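# Four arms lift a cloth off lanterns and lay it flat

## Task

Using the four arms, whose approximate mounting points in the scene frame are arm1 at x=+0.34 y=+0.74 z=+0.72 facing -90, arm2 at x=-0.34 y=+0.74 z=+0.72 facing -90, arm3 at x=-0.34 y=-0.74 z=+0.72 facing +90 and arm4 at x=+0.34 y=-0.74 z=+0.72 facing +90 (metres; heading in degrees counter-clockwise from +x), remove the cloth from the lanterns that poke up through holes in it and lay it out flat. Every lantern must finish upright at the spot it stands on now. The task fails if the cloth's average height falls by more than about a thumb's length in a single drop while no gripper holds it. At the end all grippers must have released the cloth and the arms must be moved away, and the result must stay in place without any robot holding it. Knocking any rigid object over or out of the work area also fails the task.

## Robot and tools

Robots: four identical i2rt Big YAM arms named arm1, arm2, arm3 and arm4. Each has six joints, a two-finger gripper and a wrist camera. When joints 1 and 6 are 0 and the hand is level and pointing forward, the wrist camera rides on top of the hand and looks toward the fingertips. Reach is roughly 1.0 m from the joint-1 axis. arm1 and arm2 sit at y=+0.74 and face -y; arm3 and arm4 sit at y=-0.74 and face +y. All four bases are at z=+0.72. Two fixed room cameras also exist: cam_high and cam_low.

Frame: one shared scene frame, origin on the floor, +z up, metres. The hand point is midway between the fingertips; the hand's z axis runs along the fingers and its y axis is the direction the fingers open and close. No result line prints the true base pose.

execute_actions: argument actions is a list holding exactly one action or none. The action is an object keyed by robot name; each robot takes a single key, joints, mapping joint names to absolute targets (not offsets). Names and ranges: joint1_rad -2.879 to 2.879 (turns the whole arm about its base, positive is counter-clockwise seen from above, 0 points the way the base faces); joint2_rad 0 to 3.141 (shoulder; 0 means upper arm pointing back roughly level, increasing raises it and then brings it forward); joint3_rad 0 to 3.019 (elbow; 0 is fully folded, increasing opens it); joint4_rad -1.692 to 1.57 (hand pitch, positive tips the fingers up); joint5_rad -1.57 to 1.57 (hand sideways swing, positive to the arm's right); joint6_rad -2.094 to 2.094 (hand roll, positive is clockwise viewed from behind); gripper_m 0 to 0.093 metres of fingertip separation. Completion tolerances are ±0.045, 0.14, 0.09, 0.055, 0.03, 0.035 rad and ±0.003 m. Every named motion starts at the same moment but may end at different times, and because joints move at different speeds the hand can swing along a wide path. A single action may last at most 15 s. An unknown key or an out-of-range value rejects the whole call and nothing moves. Joints or robots left out can still be pushing toward earlier targets. The optional cameras argument lists which of arm1_cam_wrist, arm2_cam_wrist, arm3_cam_wrist, arm4_cam_wrist, cam_high, cam_low or all to return; omitted, null or all returns every camera, [] returns none. The pictures line gives image order. An empty actions list simply returns state and images.

wait: seconds from 0 to 10; sends nothing new and returns state and images.
zoom_image: camera plus region [x0, y0, x1, y1] in pixels from the top-left corner of that camera's latest full image, at most 504 by 504.
finished_scene: scene (1 or 2); ends the scene permanently and reports success. Answering without any tool call ends every remaining scene.

Reading results: joint_positions gives current angles. joint_status tells how each commanded motion of the last accepted action finished. off_target means the joint stopped short and may still push. After contact_stop or time_out the joint holds where it stopped, though a timed-out joint may keep a target near its position (within 0.375, 0.375, 0.113, 0.225, 0.075, 0.3 rad for joints 1 to 6) and keep pushing; on_its_own lists such uncommanded behaviour, and its held at value is the target, not the position. To relieve pushing, command the reported position. joint command not followed, usually with a cause: line, means a self/inter-arm collision check blocked that arm's joint targets (the gripper target still runs); those joints show not_followed and may be retried on later actions. That check can be late and ignores fingers, gripper housings and wrist cameras. A very small change from the current position may produce no motion. A stop in any call cancels later motion calls in the same reply.

Motor heat: holding loads heats motors, even during thinking. MOTOR HOT appears from 85 °C; at 100 °C an OVER-TEMPERATURE FAULT drops that arm and its grip, and joints show limit_stop_at_motor_heat; resend targets afterwards. Some heat carries into the next scene.

Cautions: arms do not stop on contact and can push hard. Never let two arms press hard together, which ends the run; no line reports arm-to-arm contact. Keep hold of the cloth while lowering it so it never drops more than a few centimetres unheld. Lift it high enough to clear the lanterns without dragging or toppling them, and avoid pushing any rigid object out of the area. Release gently, then retract all arms clear.

Each tool is called after "Emit:" as name(argument=value, ...) on one line, values as JSON.

## Session

Emit:
execute_actions(actions=[])

Scene clock: 0.00 s.
arm1.joint_positions: joint1_rad=+0.000 joint2_rad=+0.450 joint3_rad=+1.454 joint4_rad=-1.538 joint5_rad=-0.010 joint6_rad=+0.012 gripper_m=+0.094
arm1.joint_status: not commanded
arm1.hand: x=+0.3351 y=+0.6153 z=+1.2969 quat_wxyz=(-0.356, -0.618, -0.609, +0.348) (m; scene frame)
arm2.joint_positions: joint1_rad=+0.000 joint2_rad=+0.436 joint3_rad=+1.481 joint4_rad=-1.519 joint5_rad=+0.010 joint6_rad=-0.015 gripper_m=+0.094
arm2.joint_status: not commanded
arm2.hand: x=-0.3413 y=+0.6144 z=+1.3442 quat_wxyz=(-0.358, -0.608, -0.604, +0.371) (m; scene frame)
arm3.joint_positions: joint1_rad=-0.008 joint2_rad=+0.430 joint3_rad=+1.455 joint4_rad=-1.524 joint5_rad=-0.016 joint6_rad=+0.005 gripper_m=+0.094
arm3.joint_status: not commanded
arm3.hand: x=-0.3398 y=-0.6111 z=+1.2906 quat_wxyz=(-0.353, +0.612, -0.610, -0.359) (m; scene frame)
arm4.joint_positions: joint1_rad=+0.007 joint2_rad=+0.440 joint3_rad=+1.461 joint4_rad=-1.525 joint5_rad=+0.008 joint6_rad=+0.016 gripper_m=+0.095
arm4.joint_status: not commanded
arm4.hand: x=+0.3303 y=-0.6131 z=+1.3090 quat_wxyz=(-0.363, +0.603, -0.617, -0.352) (m; scene frame)
pictures: arm1_cam_wrist, arm2_cam_wrist, arm3_cam_wrist, arm4_cam_wrist, cam_high, cam_low
Images, in order (width x height): arm1_cam_wrist 616x616, arm2_cam_wrist 616x616, arm3_cam_wrist 616x616, arm4_cam_wrist 616x616, cam_high 672x504, cam_low 672x504.

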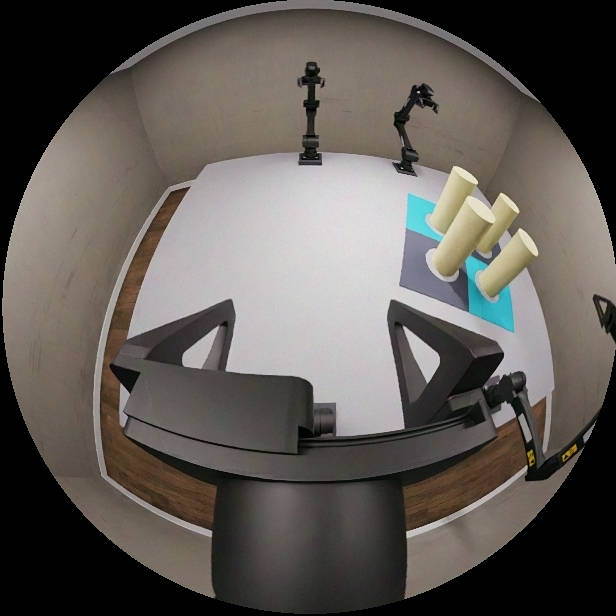

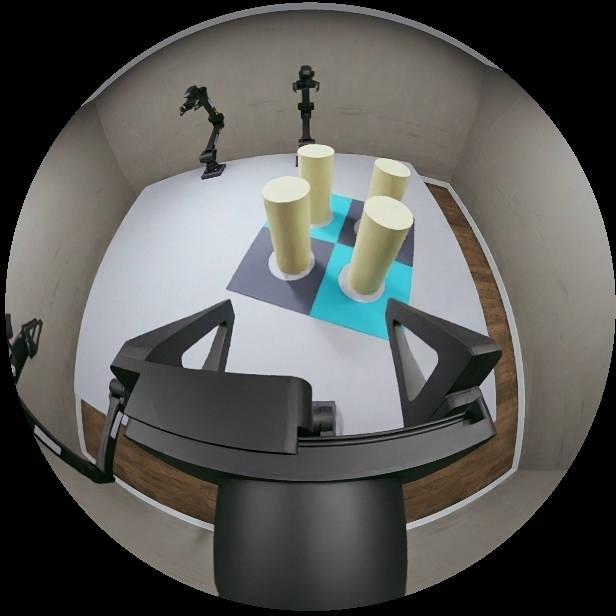

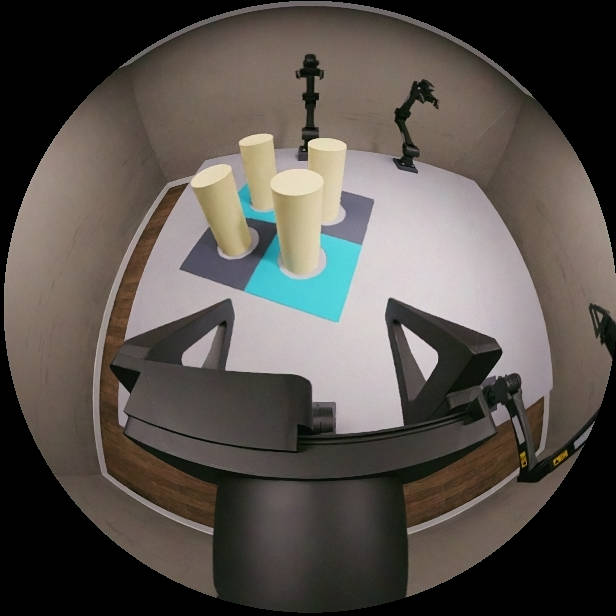

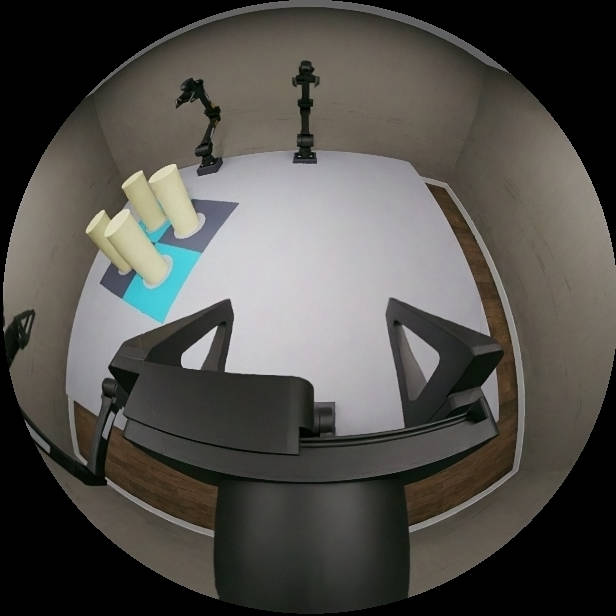

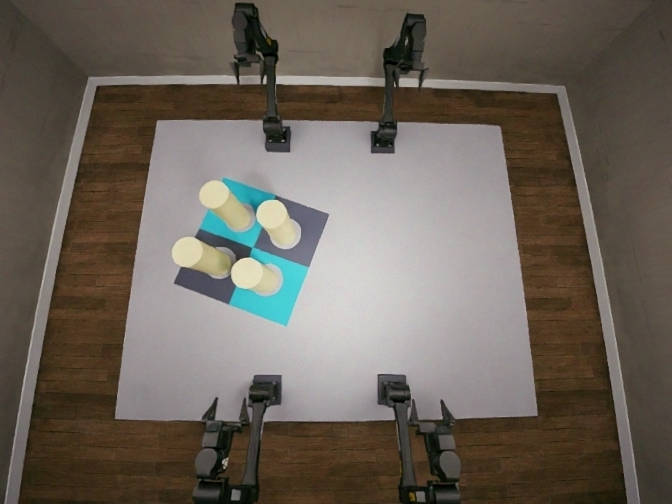

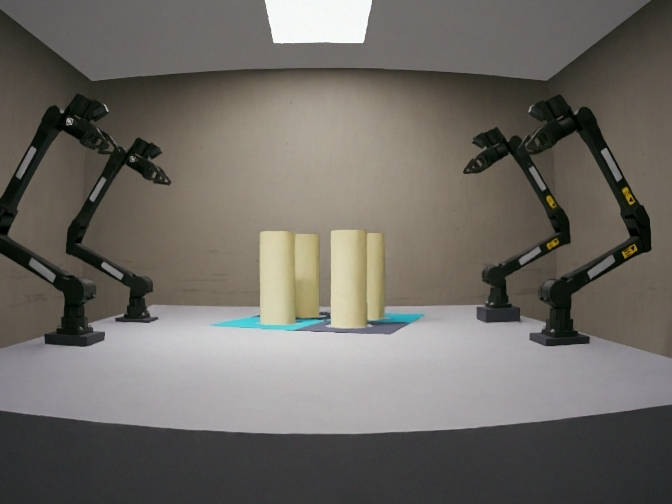

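Emit:
execute_actions(actions=[{"arm1":{"joints":{"joint1_rad":-0.4,"joint2_rad":1.57,"joint3_rad":1.57,"joint4_rad":-1.57}},"arm2":{"joints":{"joint1_rad":-1.2,"joint2_rad":1.2,"joint3_rad":1.2,"joint4_rad":-1.57}},"arm3":{"joints":{"joint1_rad":1.0,"joint2_rad":2.0,"joint3_rad":2.0,"joint4_rad":-1.0}},"arm4":{"joints":{"joint1_rad":0.8,"joint2_rad":1.57,"joint3_rad":1.57,"joint4_rad":-0.6}}}], cameras=["cam_high","cam_low"])

Scene clock: 2.47 s.
arm1.joint_positions: joint1_rad=-0.389 joint2_rad=+1.568 joint3_rad=+1.563 joint4_rad=-1.559 joint5_rad=-0.010 joint6_rad=+0.012 gripper_m=+0.094
arm1.joint_status: all done
arm1.hand: x=+0.1541 y=+0.3047 z=+1.0062 quat_wxyz=(-0.008, -0.836, -0.549, +0.001) (m; scene frame)
arm2.joint_positions: joint1_rad=-1.202 joint2_rad=+1.195 joint3_rad=+1.203 joint4_rad=-1.552 joint5_rad=+0.009 joint6_rad=-0.015 gripper_m=+0.094
arm2.joint_status: all done
arm2.hand: x=-0.6505 y=+0.6214 z=+1.0377 quat_wxyz=(+0.009, -0.983, -0.185, +0.010) (m; scene frame)
arm3.joint_positions: joint1_rad=+1.005 joint2_rad=+2.002 joint3_rad=+1.962 joint4_rad=-1.000 joint5_rad=-0.015 joint6_rad=+0.005 gripper_m=+0.094
arm3.joint_status: all done
arm3.hand: x=-0.9701 y=-0.3399 z=+0.9428 quat_wxyz=(-0.059, +0.928, -0.270, -0.249) (m; scene frame)
arm4.joint_positions: joint1_rad=+0.808 joint2_rad=+1.578 joint3_rad=+1.546 joint4_rad=-0.616 joint5_rad=+0.008 joint6_rad=+0.016 gripper_m=+0.095
arm4.joint_status: all done
arm4.hand: x=-0.1455 y=-0.2656 z=+1.0878 quat_wxyz=(-0.169, +0.828, -0.348, -0.405) (m; scene frame)
pictures: cam_high, cam_low
Images, in order (width x height): cam_high 672x504, cam_low 672x504.

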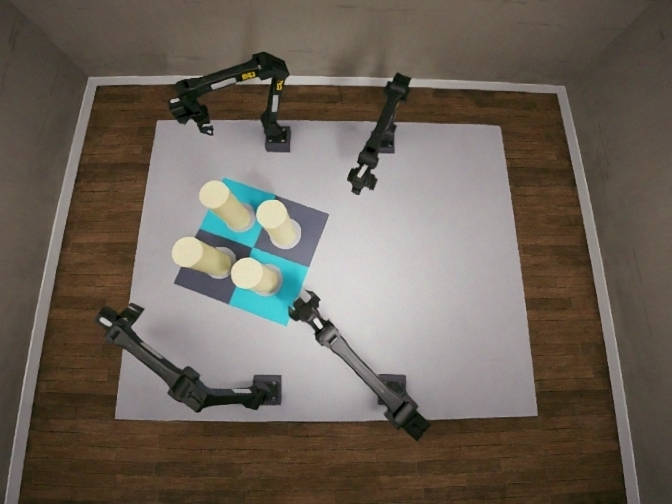

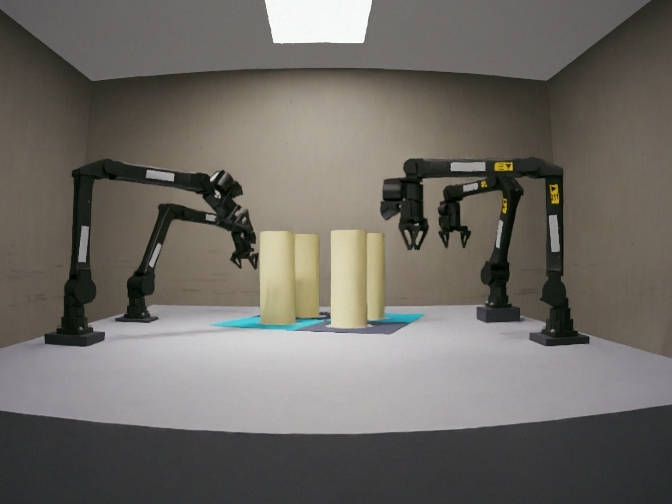

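Emit:
execute_actions(actions=[{"arm1":{"joints":{"joint1_rad":-0.63,"joint2_rad":1.81,"joint3_rad":1.36,"joint4_rad":-0.75}},"arm2":{"joints":{"joint1_rad":-0.9,"joint2_rad":1.45,"joint3_rad":0.825,"joint4_rad":-0.575}},"arm3":{"joints":{"joint1_rad":0.74,"joint2_rad":2.27,"joint3_rad":2.085,"joint4_rad":-0.99}},"arm4":{"joints":{"joint1_rad":1.02,"joint2_rad":1.75,"joint3_rad":1.6,"joint4_rad":-1.0}}}], cameras=[])

Emit:
execute_actions(actions=[{"arm4":{"joints":{"joint2_rad":2.0,"joint3_rad":1.64,"joint4_rad":-0.81}}}])

Scene clock: 4.70 s.
arm1.joint_positions: joint1_rad=-0.643 joint2_rad=+1.837 joint3_rad=+1.345 joint4_rad=-0.769 joint5_rad=-0.010 joint6_rad=+0.012 gripper_m=+0.094
arm1.joint_status: all done
arm1.hand: x=-0.0261 y=+0.2628 z=+0.8081 quat_wxyz=(-0.076, -0.887, -0.434, +0.136) (m; scene frame)
arm2.joint_positions: joint1_rad=-0.893 joint2_rad=+1.461 joint3_rad=+0.824 joint4_rad=-0.597 joint5_rad=+0.009 joint6_rad=-0.015 gripper_m=+0.094
arm2.joint_status: all done
arm2.hand: x=-0.6791 y=+0.4714 z=+0.8252 quat_wxyz=(-0.043, -0.930, -0.330, +0.155) (m; scene frame)
arm3.joint_positions: joint1_rad=+0.747 joint2_rad=+2.275 joint3_rad=+2.061 joint4_rad=-0.991 joint5_rad=-0.014 joint6_rad=+0.005 gripper_m=+0.094
arm3.joint_status: all done
arm3.hand: x=-0.8688 y=-0.1698 z=+0.7868 quat_wxyz=(-0.060, +0.902, -0.394, -0.165) (m; scene frame)
arm4.joint_positions: joint1_rad=+1.025 joint2_rad=+1.764 joint3_rad=+1.578 joint4_rad=-0.990 joint5_rad=+0.006 joint6_rad=+0.016 gripper_m=+0.095
arm4.joint_status: all done
arm4.hand: x=-0.2006 y=-0.4008 z=+0.9318 quat_wxyz=(-0.055, +0.941, -0.280, -0.181) (m; scene frame)
pictures: none
No camera images: the call's "cameras" was empty. Leave "cameras" out to get every camera's image.

Scene clock: 5.83 s.
arm1.joint_positions: joint1_rad=-0.643 joint2_rad=+1.837 joint3_rad=+1.345 joint4_rad=-0.769 joint5_rad=-0.010 joint6_rad=+0.012 gripper_m=+0.094
arm1.joint_status: not commanded
arm1.hand: x=-0.0261 y=+0.2628 z=+0.8081 quat_wxyz=(-0.076, -0.887, -0.434, +0.136) (m; scene frame)
arm2.joint_positions: joint1_rad=-0.893 joint2_rad=+1.461 joint3_rad=+0.824 joint4_rad=-0.597 joint5_rad=+0.009 joint6_rad=-0.015 gripper_m=+0.094
arm2.joint_status: not commanded
arm2.hand: x=-0.6791 y=+0.4714 z=+0.8252 quat_wxyz=(-0.043, -0.930, -0.330, +0.155) (m; scene frame)
arm3.joint_positions: joint1_rad=+0.747 joint2_rad=+2.275 joint3_rad=+2.061 joint4_rad=-0.991 joint5_rad=-0.014 joint6_rad=+0.005 gripper_m=+0.094
arm3.joint_status: not commanded
arm3.hand: x=-0.8688 y=-0.1698 z=+0.7868 quat_wxyz=(-0.060, +0.902, -0.394, -0.165) (m; scene frame)
arm4.joint_positions: joint1_rad=+1.025 joint2_rad=+2.014 joint3_rad=+1.622 joint4_rad=-0.822 joint5_rad=+0.006 joint6_rad=+0.016 gripper_m=+0.095
arm4.joint_status: all done
arm4.hand: x=-0.2441 y=-0.3731 z=+0.8065 quat_wxyz=(-0.050, +0.944, -0.281, -0.163) (m; scene frame)
pictures: arm1_cam_wrist, arm2_cam_wrist, arm3_cam_wrist, arm4_cam_wrist, cam_high, cam_low
Images, in order (width x height): arm1_cam_wrist 616x616, arm2_cam_wrist 616x616, arm3_cam_wrist 616x616, arm4_cam_wrist 616x616, cam_high 672x504, cam_low 672x504.

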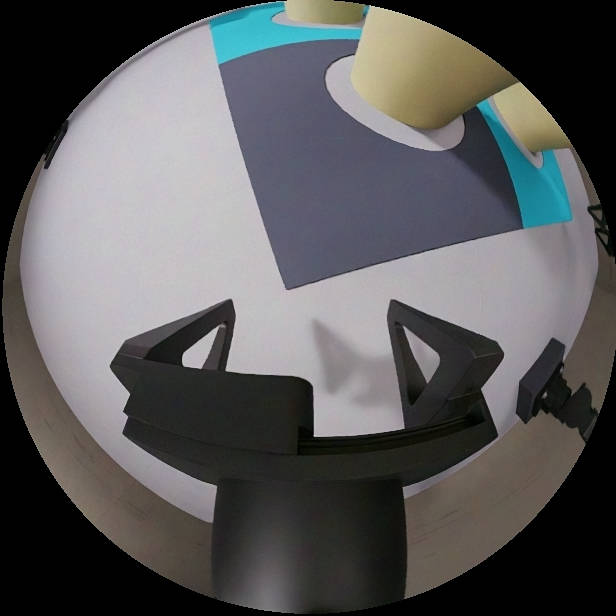

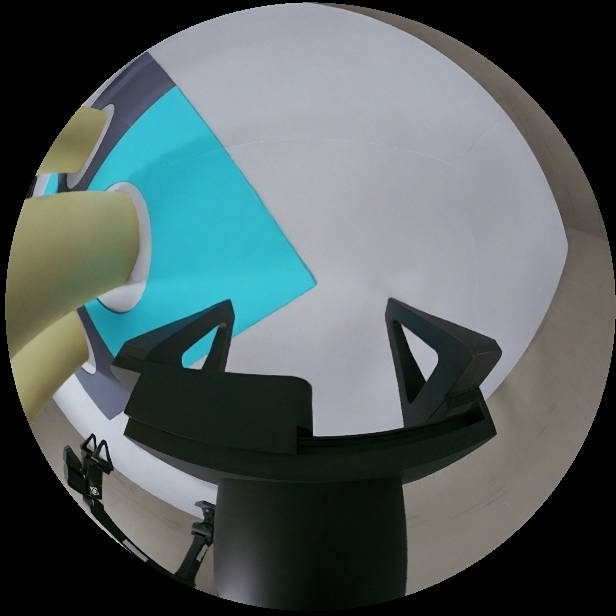

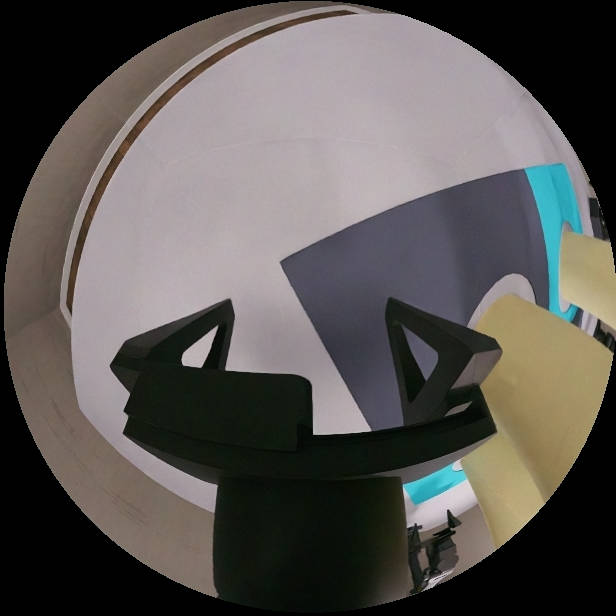

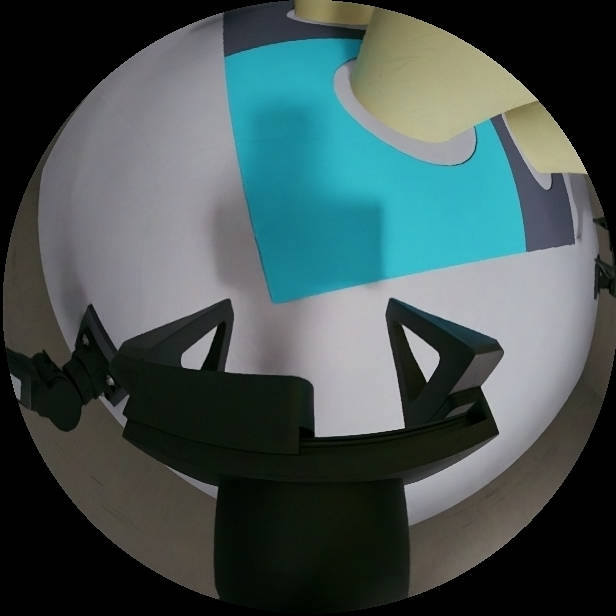

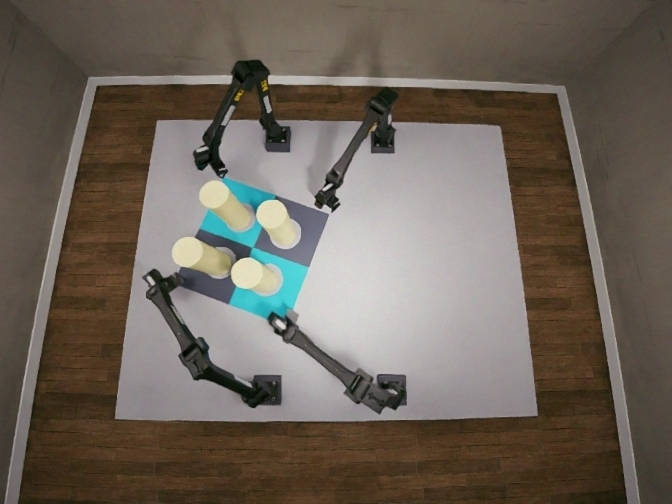

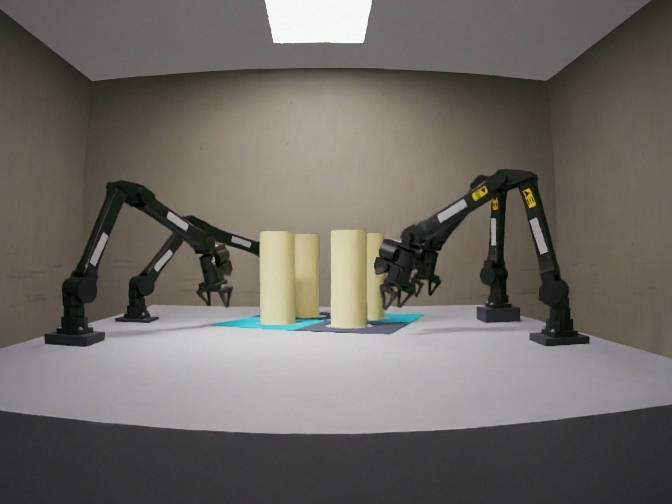

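Emit:
execute_actions(actions=[{"arm1":{"joints":{"joint2_rad":2.02,"joint3_rad":1.43,"joint4_rad":-0.64,"gripper_m":0.07}},"arm2":{"joints":{"joint1_rad":-0.82,"joint2_rad":1.72,"joint4_rad":-0.41,"gripper_m":0.07}},"arm3":{"joints":{"joint1_rad":0.71,"joint2_rad":2.36,"joint4_rad":-0.9,"gripper_m":0.07}},"arm4":{"joints":{"joint2_rad":2.17,"joint3_rad":1.70,"joint4_rad":-0.71,"gripper_m":0.07}}}])

Scene clock: 7.57 s.
arm1.joint_positions: joint1_rad=-0.643 joint2_rad=+2.024 joint3_rad=+1.401 joint4_rad=-0.653 joint5_rad=-0.009 joint6_rad=+0.012 gripper_m=+0.070
arm1.joint_status: all done
arm1.hand: x=-0.0453 y=+0.2373 z=+0.7279 quat_wxyz=(-0.072, -0.888, -0.435, +0.130) (m; scene frame)
arm2.joint_positions: joint1_rad=-0.818 joint2_rad=+1.693 joint3_rad=+0.830 joint4_rad=-0.423 joint5_rad=+0.007 joint6_rad=-0.011 gripper_m=+0.070
arm2.joint_status: all done
arm2.hand: x=-0.6700 y=+0.4360 z=+0.7417 quat_wxyz=(-0.042, -0.921, -0.364, +0.129) (m; scene frame)
arm3.joint_positions: joint1_rad=+0.709 joint2_rad=+2.339 joint3_rad=+2.062 joint4_rad=-0.906 joint5_rad=-0.014 joint6_rad=+0.005 gripper_m=+0.070
arm3.joint_status: all done
arm3.hand: x=-0.8559 y=-0.1401 z=+0.7451 quat_wxyz=(-0.068, +0.893, -0.410, -0.173) (m; scene frame)
arm4.joint_positions: joint1_rad=+1.025 joint2_rad=+2.163 joint3_rad=+1.679 joint4_rad=-0.718 joint5_rad=+0.006 joint6_rad=+0.016 gripper_m=+0.070
arm4.joint_status: all done
arm4.hand: x=-0.2701 y=-0.3565 z=+0.7390 quat_wxyz=(-0.051, +0.943, -0.281, -0.169) (m; scene frame)
pictures: arm1_cam_wrist, arm2_cam_wrist, arm3_cam_wrist, arm4_cam_wrist, cam_high, cam_low
Images, in order (width x height): arm1_cam_wrist 616x616, arm2_cam_wrist 616x616, arm3_cam_wrist 616x616, arm4_cam_wrist 616x616, cam_high 672x504, cam_low 672x504.

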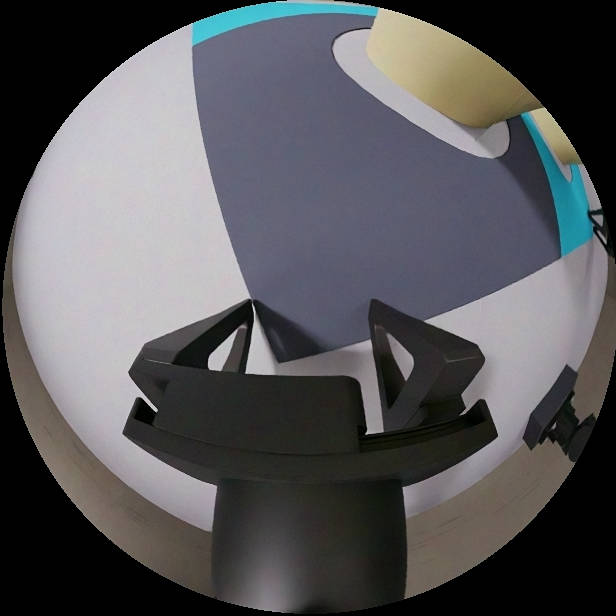

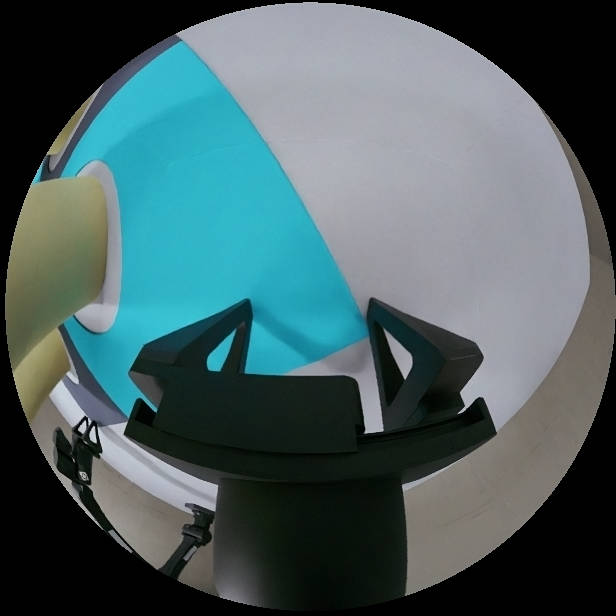

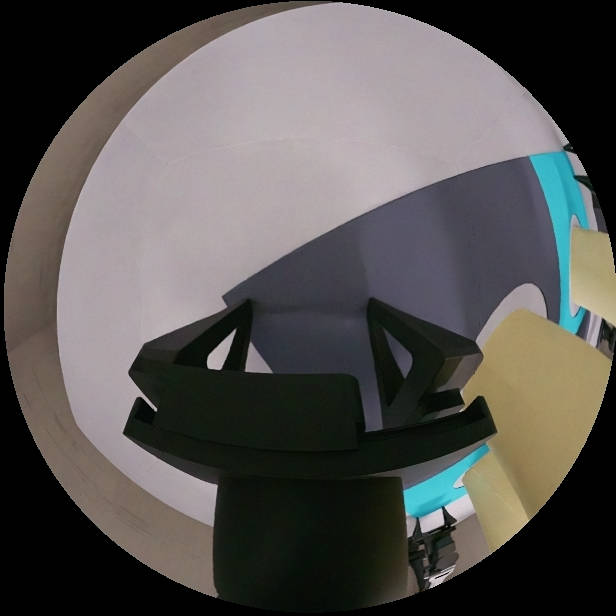

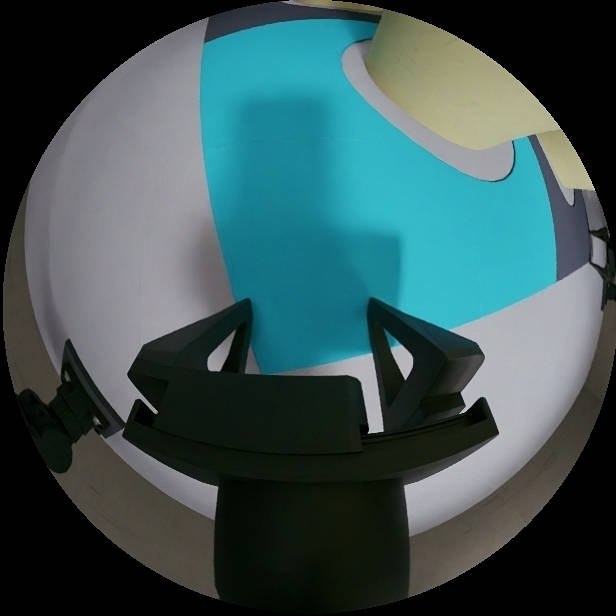

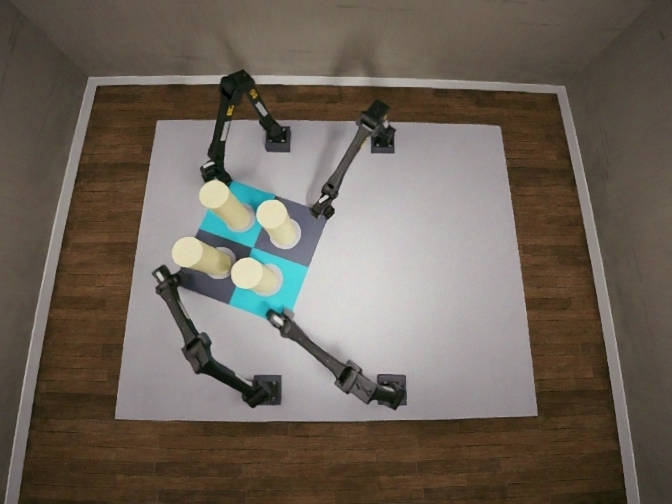

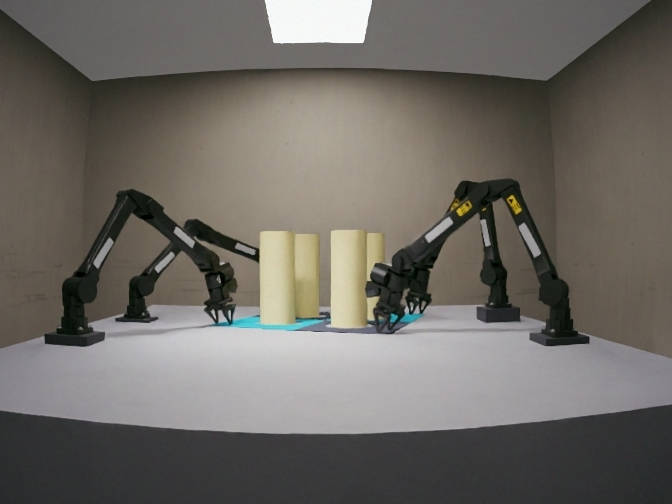

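Emit:
execute_actions(actions=[{"arm1":{"joints":{"joint2_rad":2.06}},"arm2":{"joints":{"joint2_rad":1.78}},"arm3":{"joints":{"joint2_rad":2.40}},"arm4":{"joints":{"joint2_rad":2.22}}}], cameras=[])

Emit:
execute_actions(actions=[{"arm1":{"joints":{"gripper_m":0}},"arm2":{"joints":{"gripper_m":0}},"arm3":{"joints":{"gripper_m":0}},"arm4":{"joints":{"gripper_m":0}}}], cameras=[])

Emit:
execute_actions(actions=[{"arm1":{"joints":{"joint2_rad":1.89,"joint4_rad":-0.70}},"arm2":{"joints":{"joint2_rad":1.52,"joint4_rad":-0.54}},"arm3":{"joints":{"joint2_rad":2.25,"joint4_rad":-0.94}},"arm4":{"joints":{"joint2_rad":2.06,"joint4_rad":-0.76}}}])

Scene clock: 8.40 s.
arm1.joint_positions: joint1_rad=-0.643 joint2_rad=+2.024 joint3_rad=+1.401 joint4_rad=-0.653 joint5_rad=-0.009 joint6_rad=+0.012 gripper_m=+0.070
arm1.joint_status: all done
arm1.hand: x=-0.0453 y=+0.2373 z=+0.7277 quat_wxyz=(-0.072, -0.888, -0.435, +0.130) (m; scene frame)
arm2.joint_positions: joint1_rad=-0.818 joint2_rad=+1.699 joint3_rad=+0.830 joint4_rad=-0.420 joint5_rad=+0.005 joint6_rad=-0.011 gripper_m=+0.070
arm2.joint_status: all done
arm2.hand: x=-0.6694 y=+0.4361 z=+0.7392 quat_wxyz=(-0.042, -0.922, -0.364, +0.127) (m; scene frame)
arm3.joint_positions: joint1_rad=+0.709 joint2_rad=+2.342 joint3_rad=+2.062 joint4_rad=-0.905 joint5_rad=-0.014 joint6_rad=+0.005 gripper_m=+0.070
arm3.joint_status: all done
arm3.hand: x=-0.8557 y=-0.1403 z=+0.7428 quat_wxyz=(-0.067, +0.893, -0.411, -0.172) (m; scene frame)
arm4.joint_positions: joint1_rad=+1.025 joint2_rad=+2.166 joint3_rad=+1.679 joint4_rad=-0.717 joint5_rad=+0.006 joint6_rad=+0.016 gripper_m=+0.070
arm4.joint_status: all done
arm4.hand: x=-0.2699 y=-0.3567 z=+0.7367 quat_wxyz=(-0.051, +0.944, -0.281, -0.167) (m; scene frame)
pictures: none
No camera images: the call's "cameras" was empty. Leave "cameras" out to get every camera's image.

Scene clock: 9.13 s.
arm1.joint_positions: joint1_rad=-0.643 joint2_rad=+2.024 joint3_rad=+1.401 joint4_rad=-0.653 joint5_rad=-0.009 joint6_rad=+0.012 gripper_m=+0.001
arm1.joint_status: all done
arm1.hand: x=-0.0453 y=+0.2373 z=+0.7277 quat_wxyz=(-0.072, -0.888, -0.435, +0.130) (m; scene frame)
arm2.joint_positions: joint1_rad=-0.802 joint2_rad=+1.704 joint3_rad=+0.841 joint4_rad=-0.410 joint5_rad=-0.009 joint6_rad=-0.011 gripper_m=+0.004
arm2.joint_status: gripper_m off_target (ended at +0.004, target +0.000)
arm2.hand: x=-0.6684 y=+0.4237 z=+0.7413 quat_wxyz=(-0.053, -0.917, -0.372, +0.132) (m; scene frame)
arm3.joint_positions: joint1_rad=+0.706 joint2_rad=+2.342 joint3_rad=+2.063 joint4_rad=-0.899 joint5_rad=-0.011 joint6_rad=+0.005 gripper_m=+0.003
arm3.joint_status: all done
arm3.hand: x=-0.8546 y=-0.1369 z=+0.7438 quat_wxyz=(-0.070, +0.892, -0.412, -0.174) (m; scene frame)
arm4.joint_positions: joint1_rad=+1.022 joint2_rad=+2.166 joint3_rad=+1.695 joint4_rad=-0.710 joint5_rad=+0.014 joint6_rad=+0.016 gripper_m=+0.003
arm4.joint_status: all done
arm4.hand: x=-0.2748 y=-0.3494 z=+0.7439 quat_wxyz=(-0.058, +0.941, -0.283, -0.177) (m; scene frame)
pictures: none
No camera images: the call's "cameras" was empty. Leave "cameras" out to get every camera's image.

Scene clock: 10.40 s.
arm1.joint_positions: joint1_rad=-0.643 joint2_rad=+1.891 joint3_rad=+1.401 joint4_rad=-0.689 joint5_rad=-0.009 joint6_rad=+0.012 gripper_m=+0.001
arm1.joint_status: all done
arm1.hand: x=-0.0490 y=+0.2328 z=+0.8063 quat_wxyz=(-0.094, -0.881, -0.431, +0.173) (m; scene frame)
arm2.joint_positions: joint1_rad=-0.802 joint2_rad=+1.506 joint3_rad=+0.841 joint4_rad=-0.516 joint5_rad=+0.000 joint6_rad=-0.011 gripper_m=+0.004
arm2.joint_status: all done
arm2.hand: x=-0.6693 y=+0.4246 z=+0.8193 quat_wxyz=(-0.065, -0.911, -0.369, +0.176) (m; scene frame)
arm3.joint_positions: joint1_rad=+0.700 joint2_rad=+2.239 joint3_rad=+2.064 joint4_rad=-0.932 joint5_rad=-0.008 joint6_rad=+0.005 gripper_m=+0.003
arm3.joint_status: all done
arm3.hand: x=-0.8511 y=-0.1323 z=+0.8206 quat_wxyz=(-0.087, +0.884, -0.412, -0.205) (m; scene frame)
arm4.joint_positions: joint1_rad=+1.022 joint2_rad=+2.057 joint3_rad=+1.695 joint4_rad=-0.746 joint5_rad=+0.013 joint6_rad=+0.016 gripper_m=+0.003
arm4.joint_status: all done
arm4.hand: x=-0.2772 y=-0.3482 z=+0.8169 quat_wxyz=(-0.067, +0.934, -0.281, -0.212) (m; scene frame)
pictures: arm1_cam_wrist, arm2_cam_wrist, arm3_cam_wrist, arm4_cam_wrist, cam_high, cam_low
Images, in order (width x height): arm1_cam_wrist 616x616, arm2_cam_wrist 616x616, arm3_cam_wrist 616x616, arm4_cam_wrist 616x616, cam_high 672x504, cam_low 672x504.

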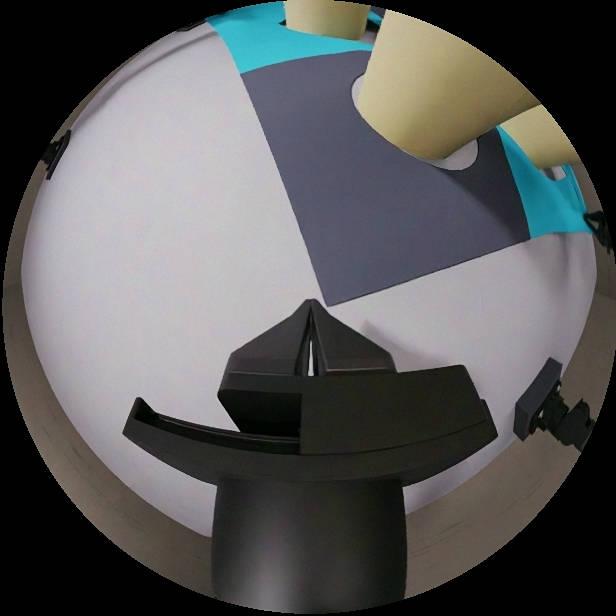

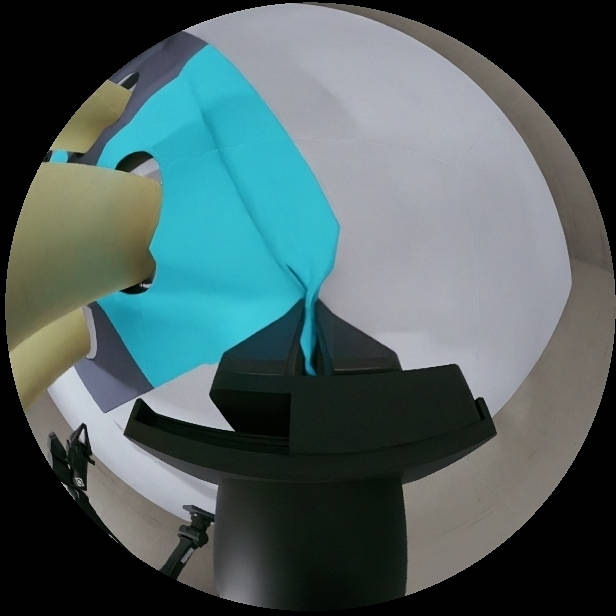

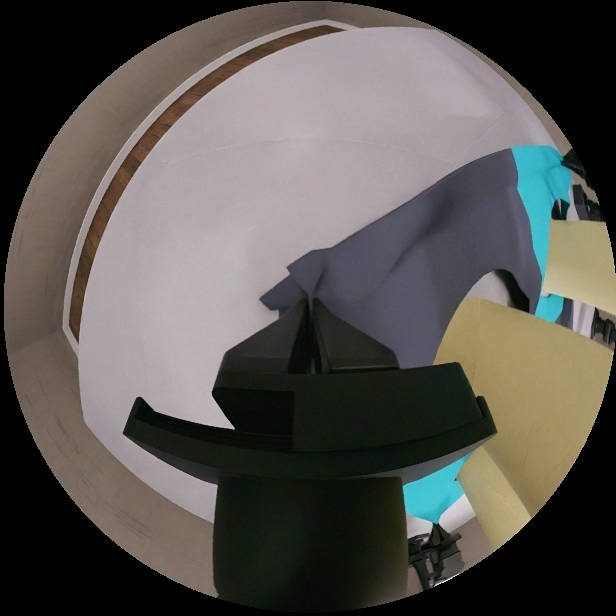

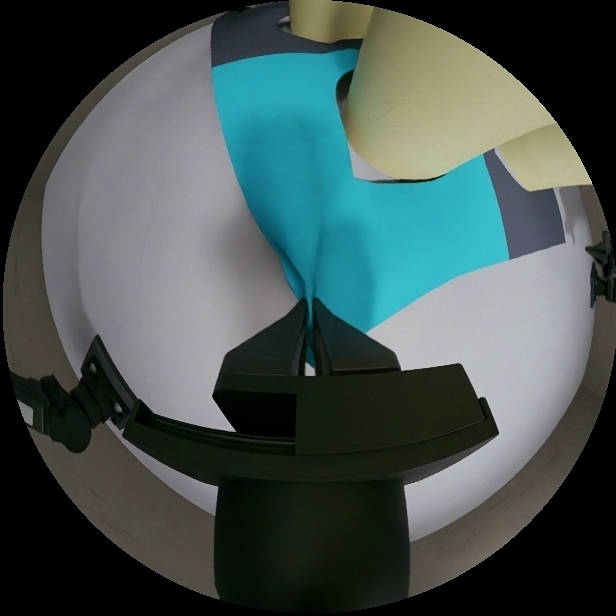

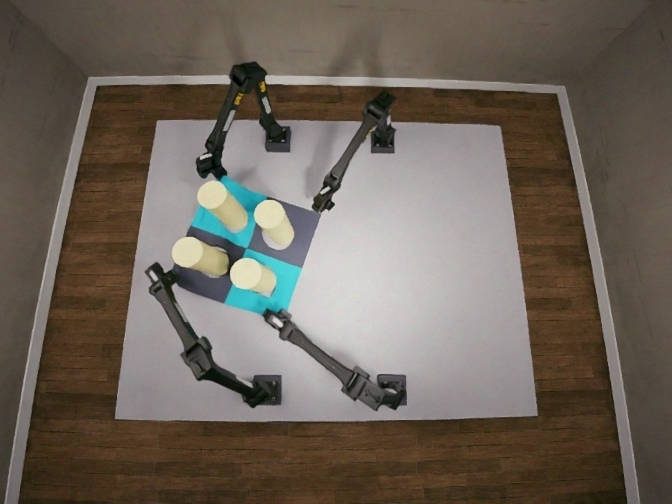

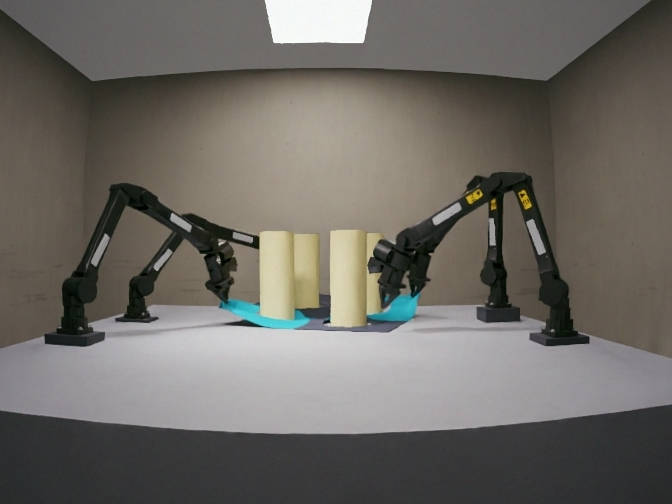

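Emit:
execute_actions(actions=[{"arm1":{"joints":{"joint1_rad":-0.69,"joint2_rad":2.0,"joint3_rad":1.47,"joint4_rad":-0.63,"gripper_m":0.06}},"arm2":{"joints":{"joint1_rad":-0.77,"joint2_rad":1.58,"joint4_rad":-0.56}},"arm3":{"joints":{"joint1_rad":0.68,"joint2_rad":2.28,"joint4_rad":-0.99}}}], cameras=[])

Emit:
execute_actions(actions=[{"arm1":{"joints":{"joint2_rad":2.13}}}], cameras=["arm1_cam_wrist"])

Emit:
execute_actions(actions=[{"arm1":{"joints":{"gripper_m":0}}}], cameras=["arm1_cam_wrist","cam_high"])

Scene clock: 11.73 s.
arm1.joint_positions: joint1_rad=-0.685 joint2_rad=+1.989 joint3_rad=+1.428 joint4_rad=-0.647 joint5_rad=-0.009 joint6_rad=+0.012 gripper_m=+0.060
arm1.joint_status: all done
arm1.hand: x=-0.0781 y=+0.2401 z=+0.7607 quat_wxyz=(-0.084, -0.892, -0.413, +0.162) (m; scene frame)
arm2.joint_positions: joint1_rad=-0.765 joint2_rad=+1.569 joint3_rad=+0.841 joint4_rad=-0.538 joint5_rad=+0.004 joint6_rad=-0.011 gripper_m=+0.004
arm2.joint_status: all done
arm2.hand: x=-0.6499 y=+0.4211 z=+0.7902 quat_wxyz=(-0.051, -0.910, -0.388, +0.136) (m; scene frame)
arm3.joint_positions: joint1_rad=+0.673 joint2_rad=+2.260 joint3_rad=+2.064 joint4_rad=-0.981 joint5_rad=-0.010 joint6_rad=+0.005 gripper_m=+0.003
arm3.joint_status: all done
arm3.hand: x=-0.8273 y=-0.1284 z=+0.7995 quat_wxyz=(-0.074, +0.885, -0.427, -0.173) (m; scene frame)
arm4.joint_positions: joint1_rad=+1.022 joint2_rad=+2.057 joint3_rad=+1.695 joint4_rad=-0.748 joint5_rad=+0.012 joint6_rad=+0.016 gripper_m=+0.003
arm4.joint_status: not commanded
arm4.hand: x=-0.2770 y=-0.3486 z=+0.8167 quat_wxyz=(-0.066, +0.934, -0.281, -0.211) (m; scene frame)
pictures: none
No camera images: the call's "cameras" was empty. Leave "cameras" out to get every camera's image.

Scene clock: 12.77 s.
arm1.joint_positions: joint1_rad=-0.685 joint2_rad=+2.066 joint3_rad=+1.458 joint4_rad=-0.636 joint5_rad=-0.010 joint6_rad=+0.014 gripper_m=+0.060
arm1.joint_status: all done
arm1.hand: x=-0.0814 y=+0.2355 z=+0.7253 quat_wxyz=(-0.077, -0.895, -0.414, +0.146) (m; scene frame)
arm2.joint_positions: joint1_rad=-0.765 joint2_rad=+1.569 joint3_rad=+0.841 joint4_rad=-0.538 joint5_rad=+0.004 joint6_rad=-0.011 gripper_m=+0.004
arm2.joint_status: not commanded
arm2.hand: x=-0.6499 y=+0.4211 z=+0.7902 quat_wxyz=(-0.051, -0.910, -0.388, +0.136) (m; scene frame)
arm3.joint_positions: joint1_rad=+0.673 joint2_rad=+2.260 joint3_rad=+2.064 joint4_rad=-0.981 joint5_rad=-0.010 joint6_rad=+0.005 gripper_m=+0.003
arm3.joint_status: not commanded
arm3.hand: x=-0.8273 y=-0.1284 z=+0.7995 quat_wxyz=(-0.074, +0.885, -0.427, -0.173) (m; scene frame)
arm4.joint_positions: joint1_rad=+1.022 joint2_rad=+2.057 joint3_rad=+1.695 joint4_rad=-0.748 joint5_rad=+0.011 joint6_rad=+0.016 gripper_m=+0.003
arm4.joint_status: not commanded
arm4.hand: x=-0.2770 y=-0.3487 z=+0.8167 quat_wxyz=(-0.066, +0.934, -0.281, -0.211) (m; scene frame)
pictures: arm1_cam_wrist
Images, in order (width x height): arm1_cam_wrist 616x616.

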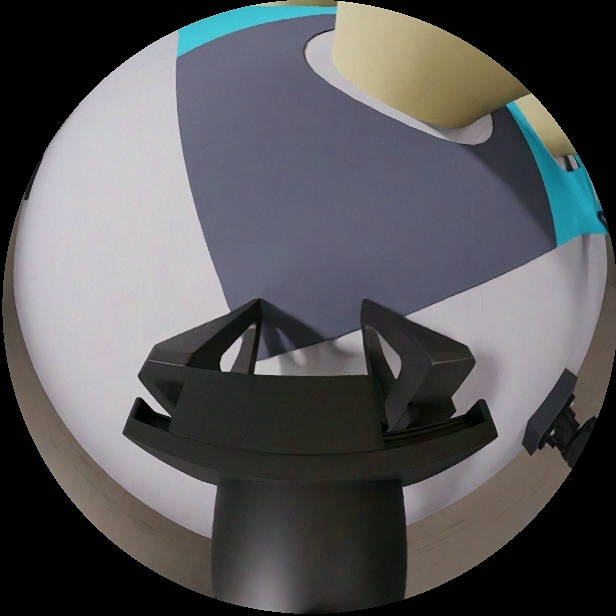

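Scene clock: 13.40 s.
arm1.joint_positions: joint1_rad=-0.685 joint2_rad=+2.066 joint3_rad=+1.458 joint4_rad=-0.635 joint5_rad=-0.010 joint6_rad=+0.014 gripper_m=+0.003
arm1.joint_status: all done
arm1.hand: x=-0.0816 y=+0.2354 z=+0.7254 quat_wxyz=(-0.077, -0.895, -0.414, +0.146) (m; scene frame)
arm2.joint_positions: joint1_rad=-0.765 joint2_rad=+1.569 joint3_rad=+0.841 joint4_rad=-0.538 joint5_rad=+0.004 joint6_rad=-0.011 gripper_m=+0.004
arm2.joint_status: not commanded
arm2.hand: x=-0.6499 y=+0.4211 z=+0.7902 quat_wxyz=(-0.051, -0.910, -0.388, +0.136) (m; scene frame)
arm3.joint_positions: joint1_rad=+0.673 joint2_rad=+2.260 joint3_rad=+2.064 joint4_rad=-0.981 joint5_rad=-0.010 joint6_rad=+0.005 gripper_m=+0.003
arm3.joint_status: not commanded
arm3.hand: x=-0.8273 y=-0.1284 z=+0.7995 quat_wxyz=(-0.074, +0.885, -0.427, -0.173) (m; scene frame)
arm4.joint_positions: joint1_rad=+1.022 joint2_rad=+2.057 joint3_rad=+1.695 joint4_rad=-0.748 joint5_rad=+0.011 joint6_rad=+0.016 gripper_m=+0.003
arm4.joint_status: not commanded
arm4.hand: x=-0.2770 y=-0.3487 z=+0.8167 quat_wxyz=(-0.066, +0.934, -0.281, -0.211) (m; scene frame)
pictures: arm1_cam_wrist, cam_high
Images, in order (width x height): arm1_cam_wrist 616x616, cam_high 672x504.

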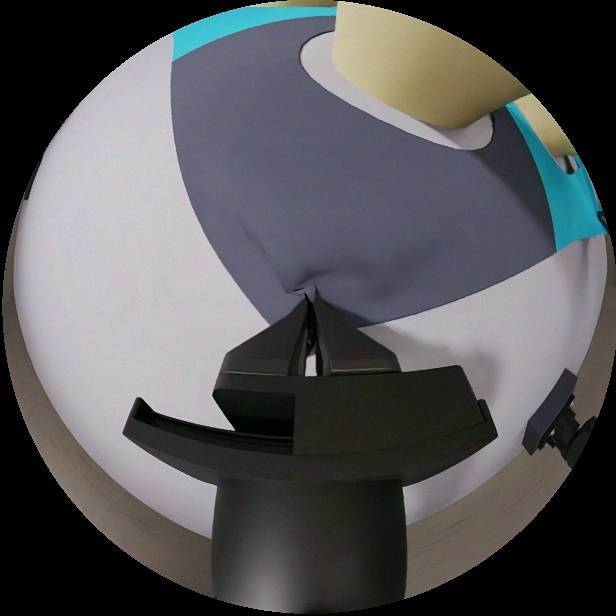

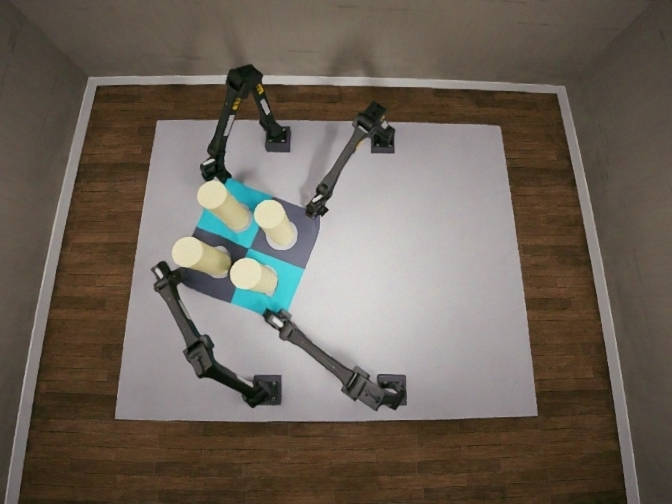

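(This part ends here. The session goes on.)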